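# Slide out the paler slide box's inner tray

## Task

Push the inner tray of the paler-coloured slide box out through the box end that is farther from the robot base, by at least a few centimetres, and leave it there. It must stay out on its own, not because the robot is holding it. All other objects must end close to where they started. The task fails immediately if the gripper grasps the outer case of either box, if either box is shifted or rotated more than slightly, or if any tray is pushed roughly halfway out. Nothing may be knocked or placed off the table. When finished, release everything and move the gripper away.

## Robot and tools

Robot: one arm with a two-finger parallel gripper. The fingers point along the gripper's own +x axis and close along its y axis. The reported hand point (end_effector_position) sits between the finger pads, 3 to 4 cm short of the fingertips. There are six arm joints: waist, shoulder, elbow, wrist pitch, wrist yaw, wrist roll. Their ranges in rad are -3.054..3.054, 0..3.142, 0..2.356, -1.571..1.571, -1.571..1.571 and -3.142..3.142. The last joint entry is the finger-pad gap in metres.

Scene frame: the origin is on the table top, straight under the arm base. +z is up. +y is to the left when facing along +x. Positions are in metres, orientation is a wxyz quaternion, and velocities are in m/s and rad/s. The base may be slightly tilted. At long reach, the printed hand position can be somewhat off.

Cameras: cam_head_left, cam_head_right, cam_high and cam_low, each 504x504. Calibration lines map world to camera frame in OpenCV convention and can be off by a couple of degrees or millimetres. Results that include pictures list any cameras whose numbers changed.

Tools:

1. execute_actions {"actions": [...], "pictures": bool}. The list holds zero or one item.
- An empty list sends nothing and just reports the state, with pictures.
- A motion item is {"rows": [[7 numbers], ...], "steps": n}. It may have up to 15 rows, and n is at most 15 (default 15). Each step lasts 1/30 s. Rows are used one per step, and the final row repeats if there are fewer rows than steps. A motion needs at least 12 steps.
- A wait item is {"steps": n} with n up to 300. It counts from the previous result, so the time spent writing the reply uses up part of it.
- Pictures come only with an empty list or when pictures is true.
- A call that is refused sends nothing to the robot.

2. move {"target": [7 numbers], "speed": m/s}. This drives the gripper along a straight path to a single target. The path takes 0.5 to 10 s and is cut off after 10 s. speed ranges from 0.002 to 0.5, default 0.25, and turning is capped at twice that value in rad/s. The opening is applied when the move begins. The path ignores obstacles. The gripper trails the path and may overshoot the speed, especially when the arm is nearly stretched out. Faster contact hits harder, and a target set deeper past the contact presses harder. The result adds a "move:" line giving how the move ended and the distance to target. Endings include done, off_target, moving, held and fault. held means a check blocked the last step. limits=paced means the pose was clipped. limits=held means some steps were blocked, after which the arm may jump faster than speed. Pictures are included.

3. wait {"seconds": 0..10}. The scene runs without any new command.

4. zoom_image {"camera": name, "region": [x0,y0,x1,y1]}. Pixel coordinates start at the top-left. The region is at most 504x504 and is taken from that camera's latest full image.

5. finished_scene {"scene": n}. Ends the current scene, which is then judged. It cannot be undone. Pass the current scene's number.

Row layout (one gripper, so one row): dx, dy, dz, rx, ry, rz, opening. Every value lies in [-1, 1].
- dx to rz are an offset, not a pose. They are expressed in the gripper's own axes. They are measured from the gripper pose in the most recent result that reported it. Before any such result in the scene, or for later calls in the same reply, they are measured from where the robot is when the action starts.
- Every row is measured from that same reference, not from the row before it. Zero offsets therefore send the hand back to the reference pose; they do not hold still.
- Scale: 1.0 equals 0.6 m of translation or 180 degrees of rotation. rx, ry, rz form a single rotation vector.
- opening is absolute: +1 is fully open (0.088 m). The empty fingers touch at about -0.80, and values down to -1 change nothing further. A full close takes at least about 0.5 s.

Control behaviour:
- At each step the commanded pose is clamped to within 70 mm and 16 degrees of the measured pose. Damped IK then tracks it, favouring position over orientation.
- After an action ends, the arm goes on only to the last clamped pose. Read the reported pose and send the rest of a long motion in the next call.
- Joint friction can leave the hand short or slightly tilted, and tiny moves may not happen at all. Check position and orientation after each move and correct any tilt.
- "pose unreachable" means the clearance check changed or blocked the command. The base mount counts as part of the arm for this check. HELD marks the steps on which the command was not fully sent.
- A "Hand target" line appears only when no steps are kept back. It shows where the controller is currently heading.

Timing: each action's result is captured 12 steps before the action ends. Those 12 steps run while the next reply is being written, and the simulation keeps running during that time.

Grip: grip_measured uses the same scale as opening. To hold something, command an opening clearly below grip_measured; a bigger gap squeezes harder. The readings may be offset by about 1 mm. Each pad can push about 34 N, and closing fast can press harder.

Things to avoid:
- Torque faults. If contact torque reaches a joint's limit, the arm freezes for 10 s and the rest of the call is dropped. Limits in N m: waist 18.2, shoulder 22.5, elbow 22.4, wrist pitch 5.92, wrist yaw 5.9, wrist roll 5.54.
- Motor heat. Long loaded holds heat the motors. A MOTOR HOT warning starts at 50 °C. At 95 °C an OVER-TEMPERATURE FAULT holds the arm, and if it does not cool the arm loses power and falls limp.
- Rough contact and spills. Avoid drops, slams, hard hits and strong pushes; a stalled arm keeps pressing until it gets a new command. Do not grasp the box cases. Nudge the tray gently with the fingertips, from the near side, toward the far end. Stop before it gets near halfway out, then release and withdraw.

Each tool is called after ">>>" as name([rows], argument=value, ...), one row to a line, values as JSON.

## Session

>>> execute_actions(actions=[])

Scene clock: 0.00 s of 3750.00 s.
end_effector_position=(+0.4131, +0.1828, +0.1320) grip_measured=+0.844 end_effector_quat_wxyz=(+0.716, +0.575, +0.288, -0.271) end_effector_velocity=(-0.003, -0.002, -0.002) end_effector_angular_velocity=(-0.017, +0.015, +0.016)
Joint positions: [0.454 2.122 0.971 0.308 0.303 1.885 0.08 ]
Joint velocities: [-0.002 -0.002 -0.007 -0.007 -0.007 -0.022 -0.   ]
Heat: hottest shoulder 30 °C (+0.0 °C/min).
Hand target: +0.413, +0.183, +0.132; +0.716, +0.575, +0.288, -0.271

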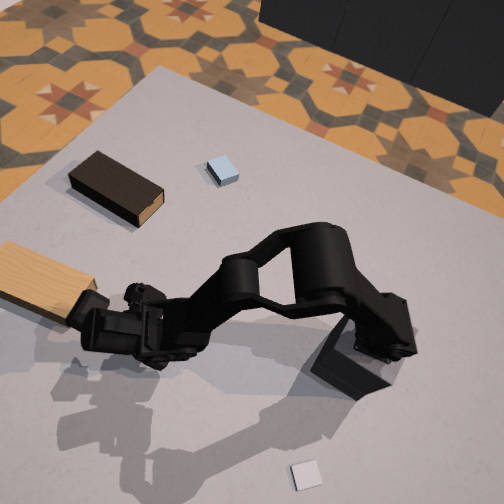

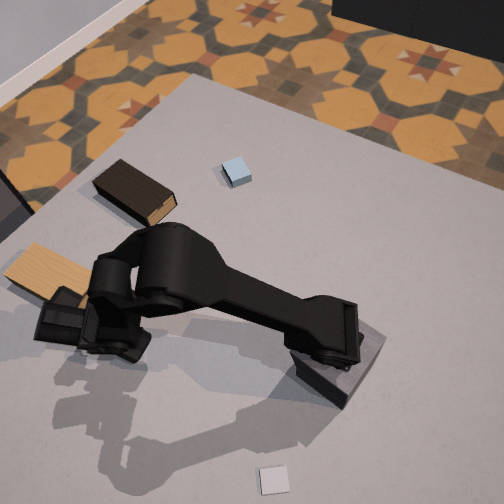

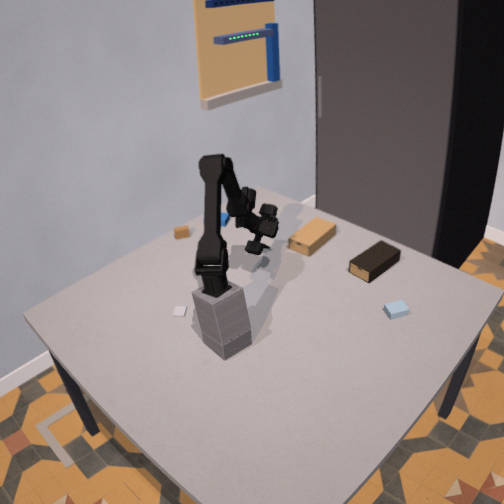

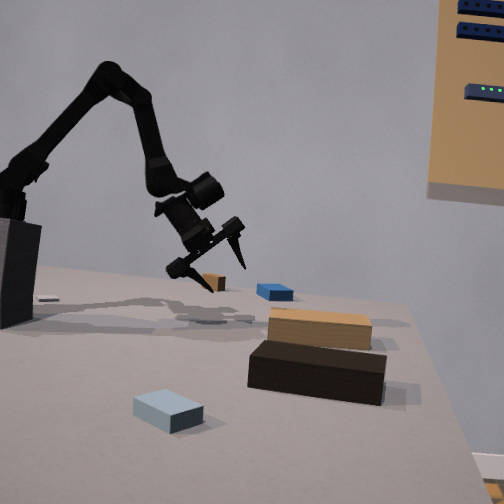

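>>> zoom_image(camera="cam_high", region=[260, 190, 420, 310])

>>> zoom_image(camera="cam_head_left", region=[0, 130, 200, 380])

>>> zoom_image(camera="cam_low", region=[200, 270, 420, 420])

Region (260, 190, 420, 310) of cam_high's 504x504 image, scaled by 3.150, with more detail than that image has; it fills the top 378 rows of this view, and the rest is white.

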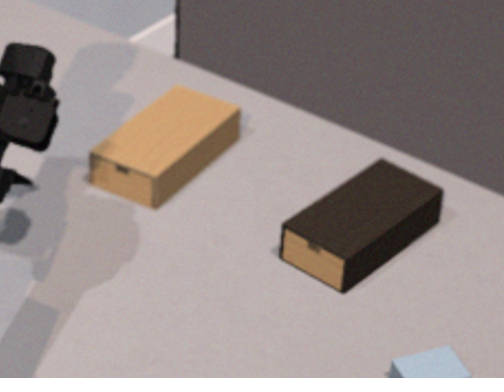

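Region (0, 130, 200, 380) of cam_head_left's 504x504 image, scaled by 2.016, with more detail than that image has; it fills the left 403 columns of this view, and the rest is white.

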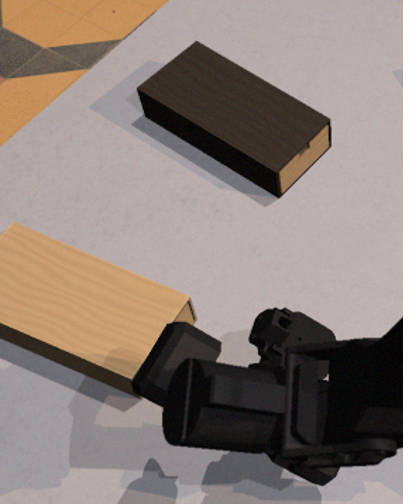

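Region (200, 270, 420, 420) of cam_low's 504x504 image, scaled by 2.291, with more detail than that image has; it fills the top 344 rows of this view, and the rest is white.

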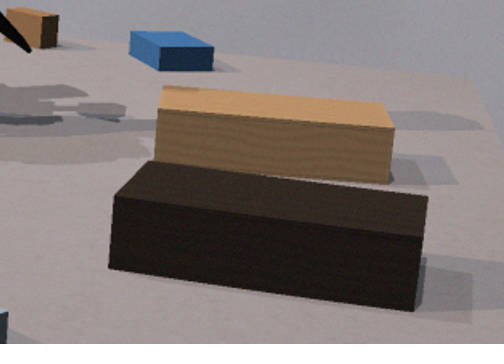

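>>> move(target=[0.0757, -0.0665, 0.0723, -0.435, -0.1179, 0.1559, -1], speed=0.3)

Scene clock: 10.00 s of 3750.00 s.
end_effector_position=(+0.4200, +0.1319, +0.0839) grip_measured=-0.789 end_effector_quat_wxyz=(+0.988, -0.003, +0.149, +0.030) end_effector_velocity=(-0.001, -0.001, -0.003) end_effector_angular_velocity=(-0.020, +0.015, +0.018)
Joint positions: [0.37  2.658 0.803 1.571 0.324 0.271 0.   ]
Joint velocities: [-0.007  0.002 -0.002 -0.007 -0.022 -0.022 -0.   ]
Heat: hottest shoulder 32 °C (+12.0 °C/min).
Hand target: +0.419, +0.130, +0.079; +0.988, -0.007, +0.153, +0.031
Off the commanded pose: 0.004 m, 3 deg.
joint sent to its limit — the command would take joint 4 (wrist pitch) past its upper limit, so that joint was sent only as far as its limit.
Kept back: nothing.
After step 90, 3.97 s passed at rest.
move: off_target

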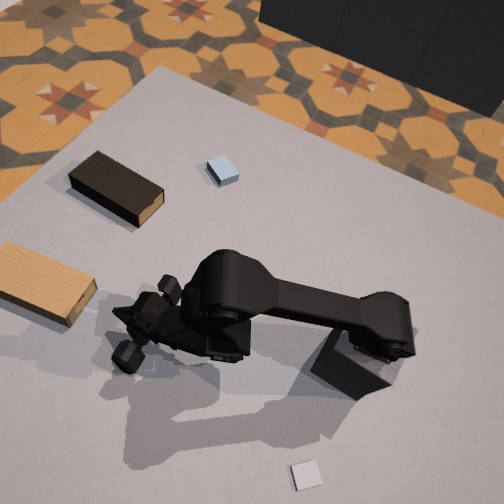

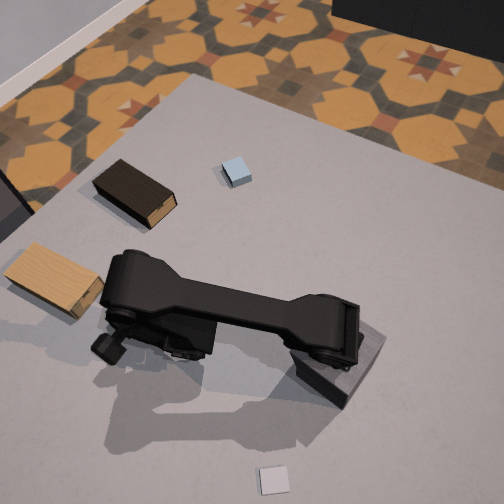

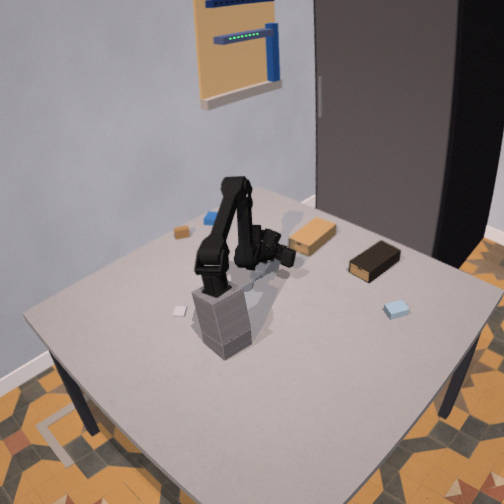

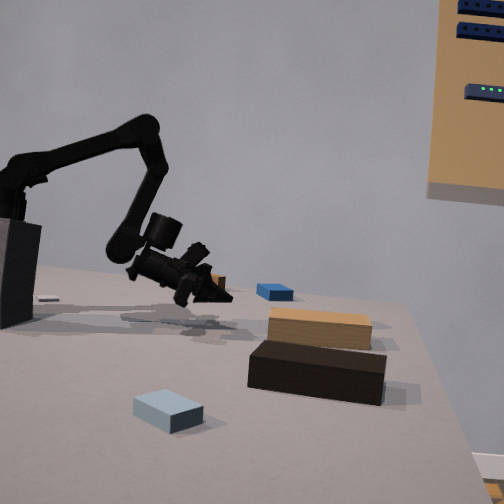

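>>> zoom_image(camera="cam_low", region=[100, 200, 400, 360])

>>> zoom_image(camera="cam_head_left", region=[0, 230, 220, 390])

>>> zoom_image(camera="cam_head_right", region=[0, 230, 220, 390])

Region (100, 200, 400, 360) of cam_low's 504x504 image, scaled by 1.680, with more detail than that image has; it fills the top 269 rows of this view, and the rest is white.

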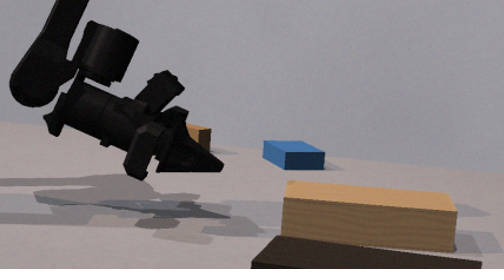

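Region (0, 230, 220, 390) of cam_head_left's 504x504 image, scaled by 2.291, with more detail than that image has; it fills the top 367 rows of this view, and the rest is white.

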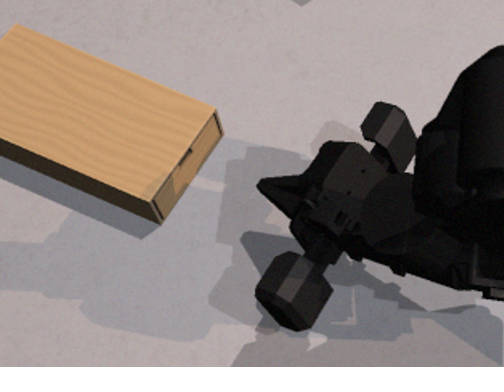

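Region (0, 230, 220, 390) of cam_head_right's 504x504 image, scaled by 2.291, with more detail than that image has; it fills the top 367 rows of this view, and the rest is white.

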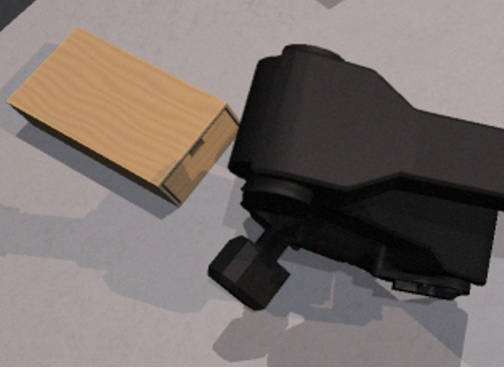

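>>> zoom_image(camera="cam_low", region=[150, 230, 290, 330])

>>> zoom_image(camera="cam_high", region=[220, 200, 350, 290])

Region (150, 230, 290, 330) of cam_low's 504x504 image, scaled by 3.600, with more detail than that image has; it fills the top 360 rows of this view, and the rest is white.

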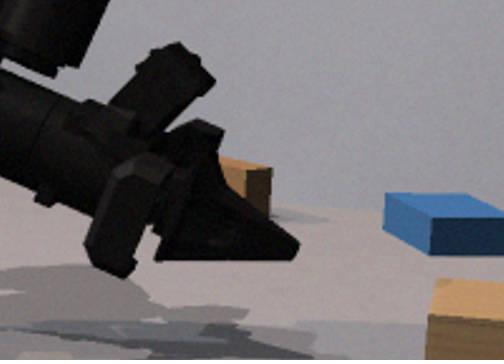

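Region (220, 200, 350, 290) of cam_high's 504x504 image, scaled by 3.877, with more detail than that image has; it fills the top 349 rows of this view, and the rest is white.

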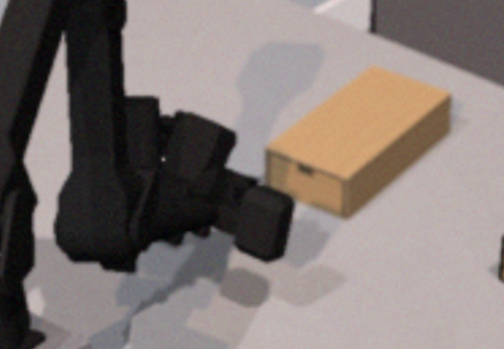

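>>> move(target=[0.1, -0.013, 0.0413, -0.502, 0.0503, 0.0622, 1], speed=0.3)

Scene clock: 23.87 s of 3750.00 s.
end_effector_position=(+0.4811, +0.1271, +0.0836) grip_measured=+1.000 end_effector_quat_wxyz=(+0.674, -0.688, +0.158, +0.218) end_effector_velocity=(-0.001, -0.001, -0.002) end_effector_angular_velocity=(-0.014, +0.020, +0.020)
Joint positions: [ 0.251  2.511  1.023  0.985  0.127 -1.307  0.088]
Joint velocities: [-0.007 -0.002  0.002 -0.022 -0.022 -0.022  0.   ]
Heat: hottest shoulder 34 °C (+10.1 °C/min).
Hand target: +0.485, +0.128, +0.090; +0.674, -0.690, +0.152, +0.213
Off the commanded pose: 0.007 m, 1 deg.
Kept back: nothing.
After step 90, 7.67 s passed at rest.
move: done

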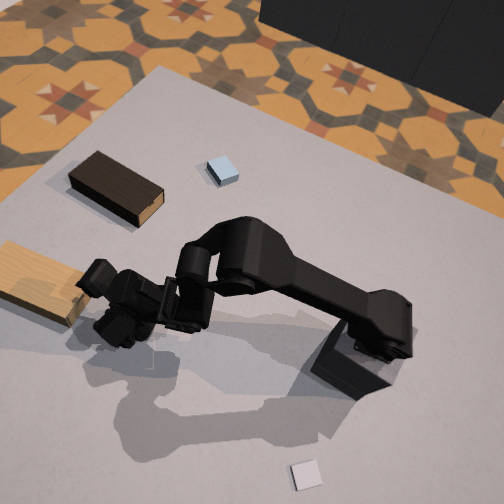

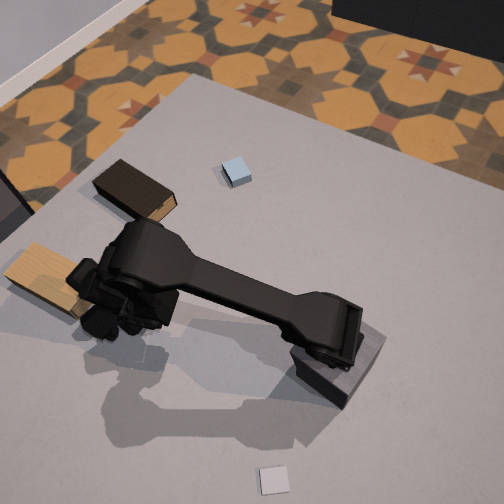

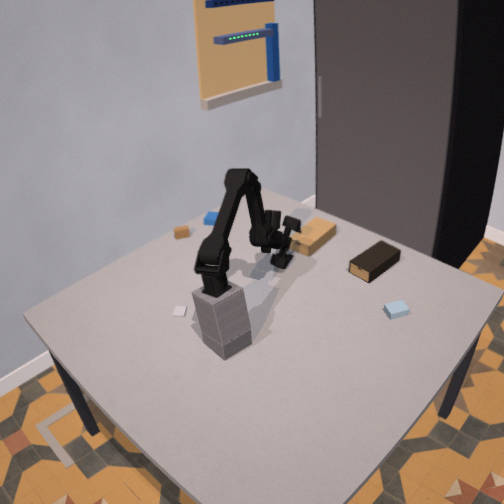

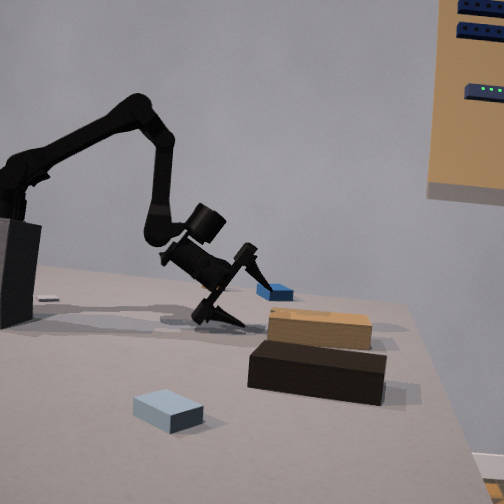

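>>> zoom_image(camera="cam_low", region=[170, 235, 310, 355])

>>> zoom_image(camera="cam_high", region=[240, 195, 350, 285])

Region (170, 235, 310, 355) of cam_low's 504x504 image, scaled by 3.600, with more detail than that image has; it fills the top 432 rows of this view, and the rest is white.

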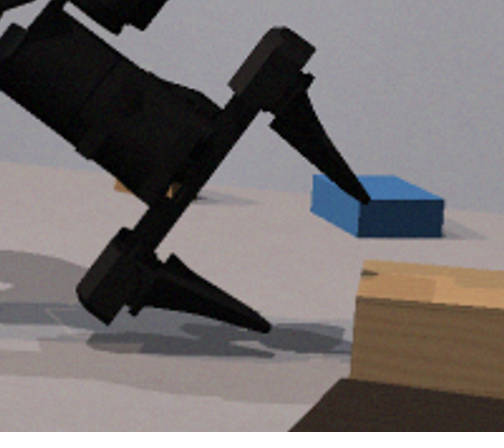

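Region (240, 195, 350, 285) of cam_high's 504x504 image, scaled by 4.582, with more detail than that image has; it fills the top 412 rows of this view, and the rest is white.

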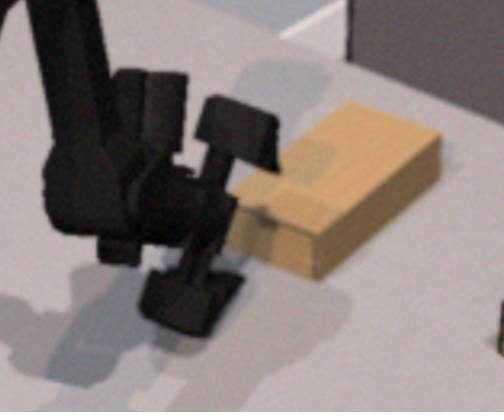

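>>> move(target=[0.0647, -0.0511, 0.0011, 0, 0, 0, 1], speed=0.08)

Scene clock: 29.40 s of 3750.00 s.
end_effector_position=(+0.5300, +0.1337, +0.0968) grip_measured=+1.000 end_effector_quat_wxyz=(+0.677, -0.687, +0.154, +0.213) end_effector_velocity=(-0.002, +0.001, -0.007) end_effector_angular_velocity=(-0.025, +0.031, +0.015)
Joint positions: [ 0.224  2.539  1.233  0.816  0.105 -1.316  0.088]
Joint velocities: [ 0.002  0.007  0.012 -0.037 -0.007 -0.022  0.   ]
Heat: hottest shoulder 36 °C (+12.2 °C/min).
Hand target: +0.530, +0.132, +0.090; +0.674, -0.688, +0.158, +0.217
Off the commanded pose: 0.007 m, 1 deg.
Kept back: nothing.
After step 90, 1.50 s passed at rest.
move: done

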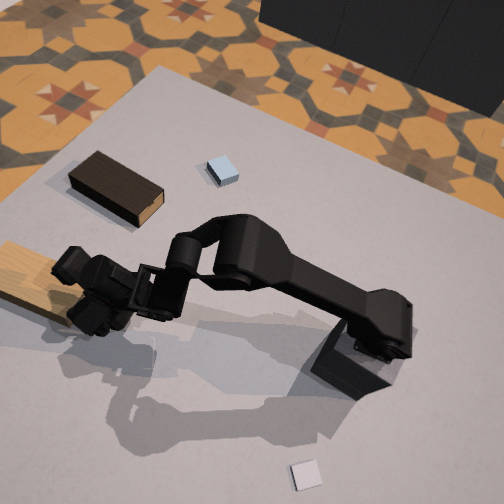

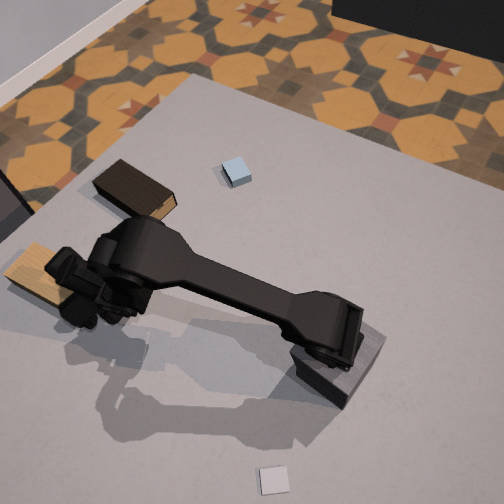

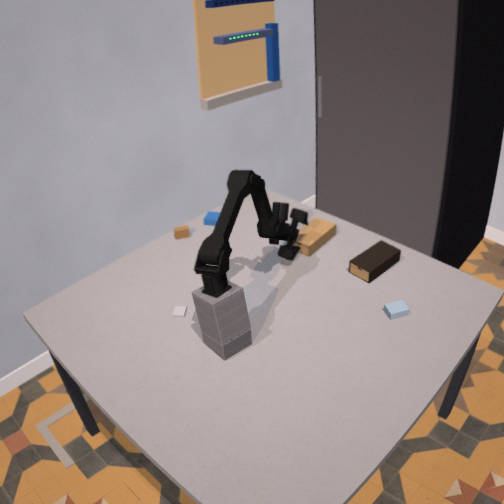

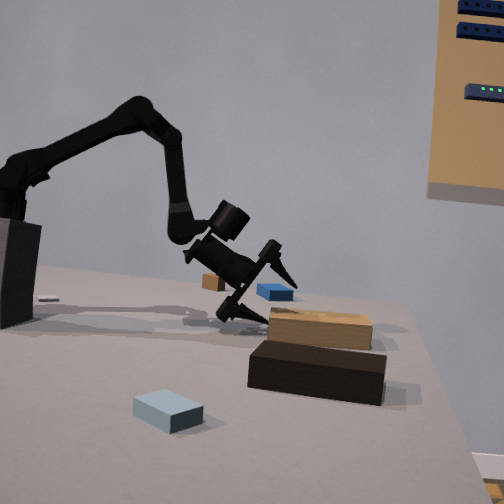

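>>> zoom_image(camera="cam_low", region=[190, 235, 390, 355])

Region (190, 235, 390, 355) of cam_low's 504x504 image, scaled by 2.520, with more detail than that image has; it fills the top 302 rows of this view, and the rest is white.

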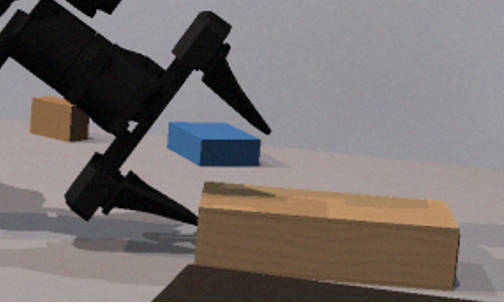

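>>> move(target=[0.0075, 0.0265, -0.0013, 0, 0, 0, 1], speed=0.05)

Scene clock: 31.50 s of 3750.00 s.
end_effector_position=(+0.5288, +0.1338, +0.0890) grip_measured=+1.000 end_effector_quat_wxyz=(+0.678, -0.688, +0.148, +0.211) end_effector_velocity=(+0.002, +0.001, +0.003) end_effector_angular_velocity=(+0.001, -0.010, +0.009)
Joint positions: [ 0.228  2.57   1.235  0.859  0.108 -1.317  0.088]
Joint velocities: [-0.002 -0.002  0.002  0.007 -0.007 -0.007  0.   ]
Heat: hottest shoulder 36 °C (+11.4 °C/min).
Hand target: +0.526, +0.133, +0.081; +0.677, -0.688, +0.154, +0.214
Off the commanded pose: 0.009 m, 1 deg.
Kept back: nothing.
move: off_target

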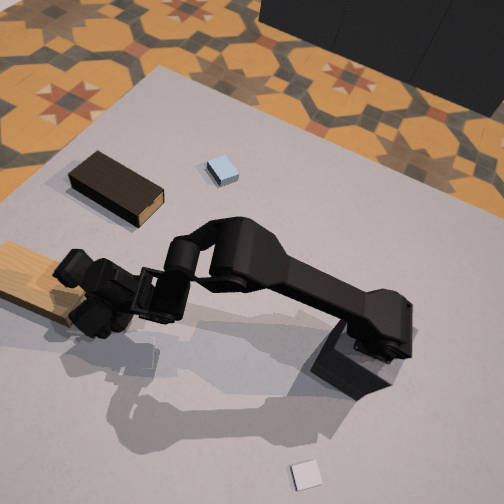

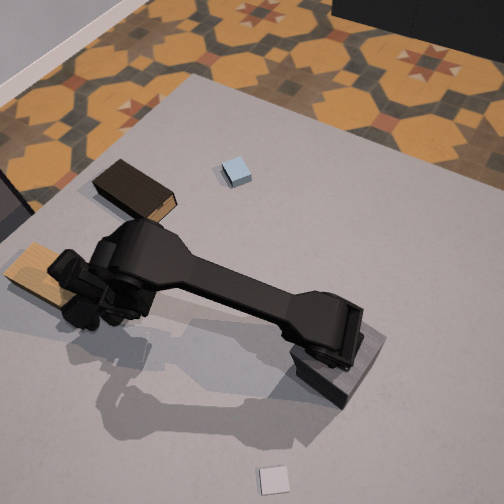

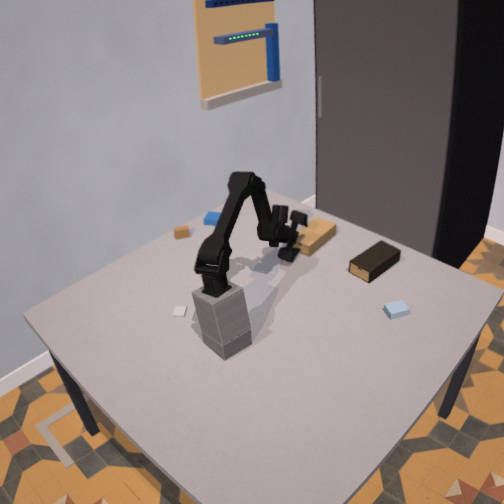

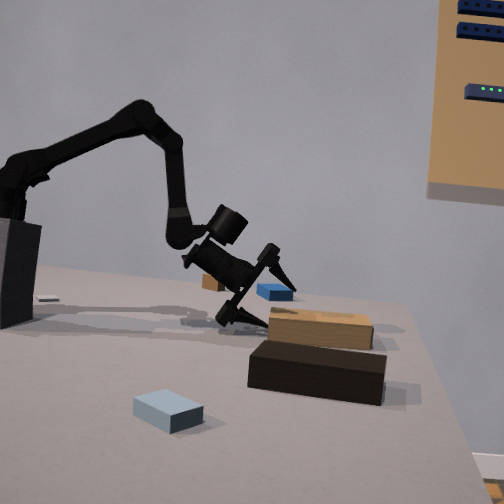

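>>> move(target=[0.0794, -0.0161, -0.0027, 0, 0, 0, 1], speed=0.03)

>>> zoom_image(camera="cam_low", region=[190, 235, 410, 365])

Scene clock: 34.70 s of 3750.00 s.
end_effector_position=(+0.5752, +0.1390, +0.0816) grip_measured=+1.000 end_effector_quat_wxyz=(+0.681, -0.687, +0.144, +0.207) end_effector_velocity=(-0.001, -0.002, -0.006) end_effector_angular_velocity=(-0.009, +0.022, +0.004)
Joint positions: [ 0.211  2.685  1.49   0.731  0.094 -1.321  0.088]
Joint velocities: [-0.002  0.007  0.007 -0.022 -0.007 -0.007  0.   ]
Heat: hottest shoulder 36 °C (+10.4 °C/min).
Hand target: +0.575, +0.137, +0.074; +0.678, -0.688, +0.148, +0.211
Off the commanded pose: 0.008 m, 1 deg.
Kept back: nothing.
move: done

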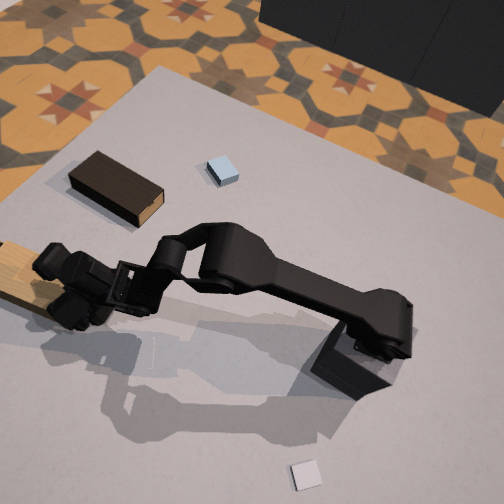

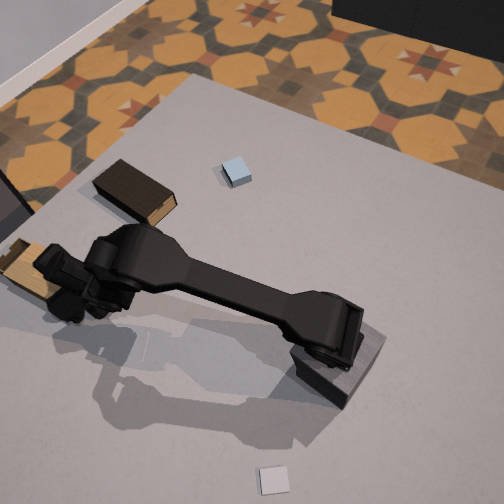

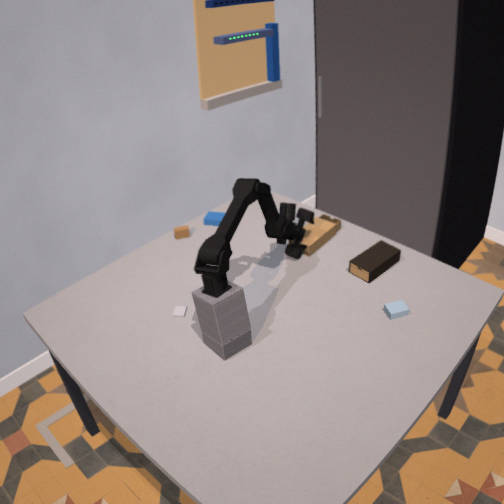

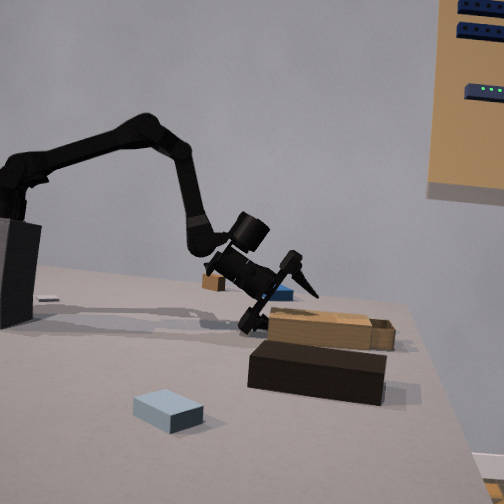

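Region (190, 235, 410, 365) of cam_low's 504x504 image, scaled by 2.291, with more detail than that image has; it fills the top 298 rows of this view, and the rest is white.

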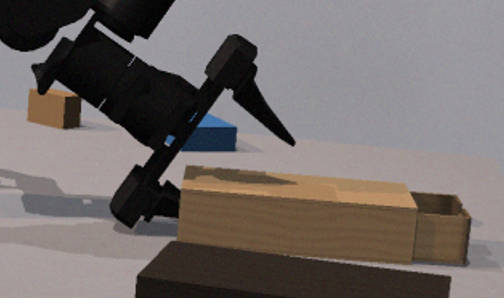

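>>> move(target=[-0.2, 0, 0, 0, 0, 0, 1], speed=0.1)

>>> zoom_image(camera="cam_high", region=[240, 180, 420, 300])

Scene clock: 37.10 s of 3750.00 s.
end_effector_position=(+0.4729, +0.1275, +0.1374) grip_measured=+1.000 end_effector_quat_wxyz=(+0.680, -0.688, +0.144, +0.208) end_effector_velocity=(-0.003, +0.002, +0.004) end_effector_angular_velocity=(+0.012, -0.004, +0.006)
Joint positions: [ 0.238  2.315  0.91   0.938  0.117 -1.312  0.088]
Joint velocities: [ 0.002 -0.017 -0.017  0.007 -0.007  0.007  0.   ]
Heat: hottest shoulder 37 °C (+11.3 °C/min).
Hand target: +0.471, +0.128, +0.140; +0.681, -0.687, +0.144, +0.207
Off the commanded pose: 0.003 m, 0 deg.
Kept back: nothing.
move: done

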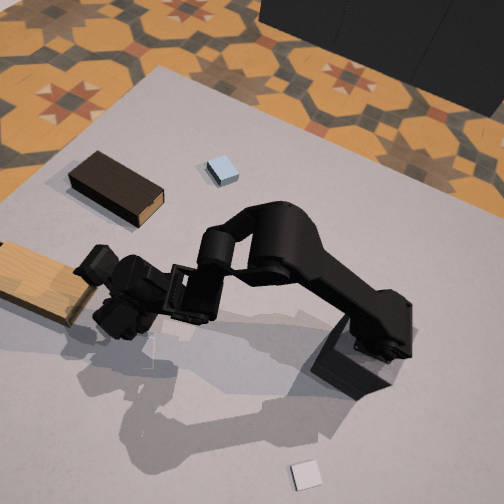

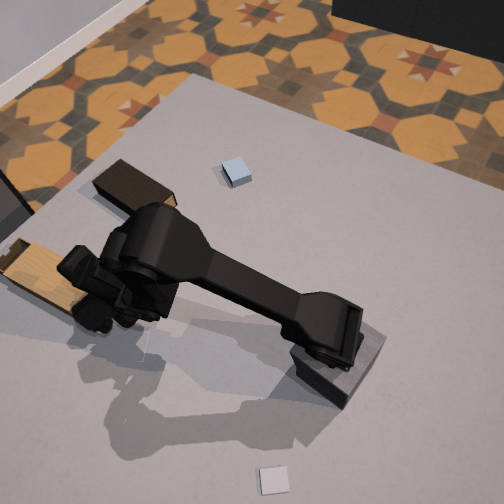

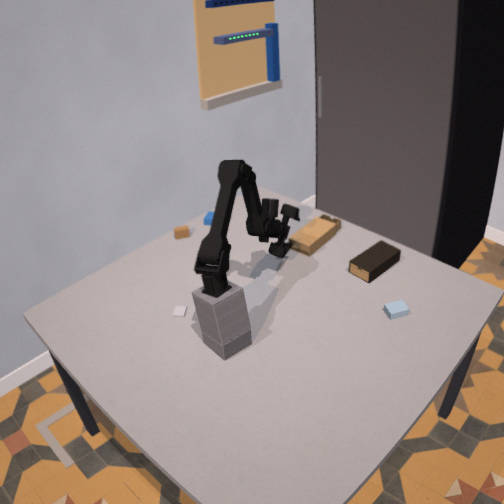

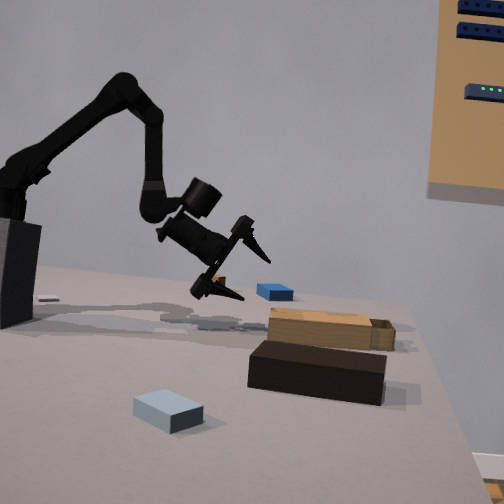

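Region (240, 180, 420, 300) of cam_high's 504x504 image, scaled by 2.800, with more detail than that image has.

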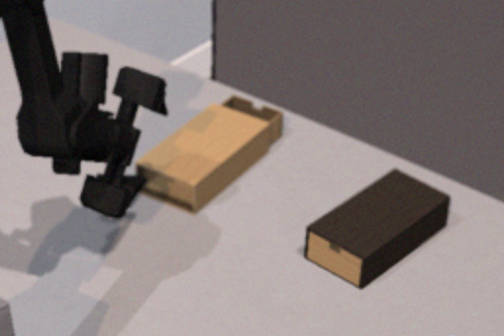

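The tray is out about 4 cm, the box has not moved, and the arm is clear, so I'm finishing scene 1.

>>> finished_scene(scene=1)

The scene is finished: the task was done.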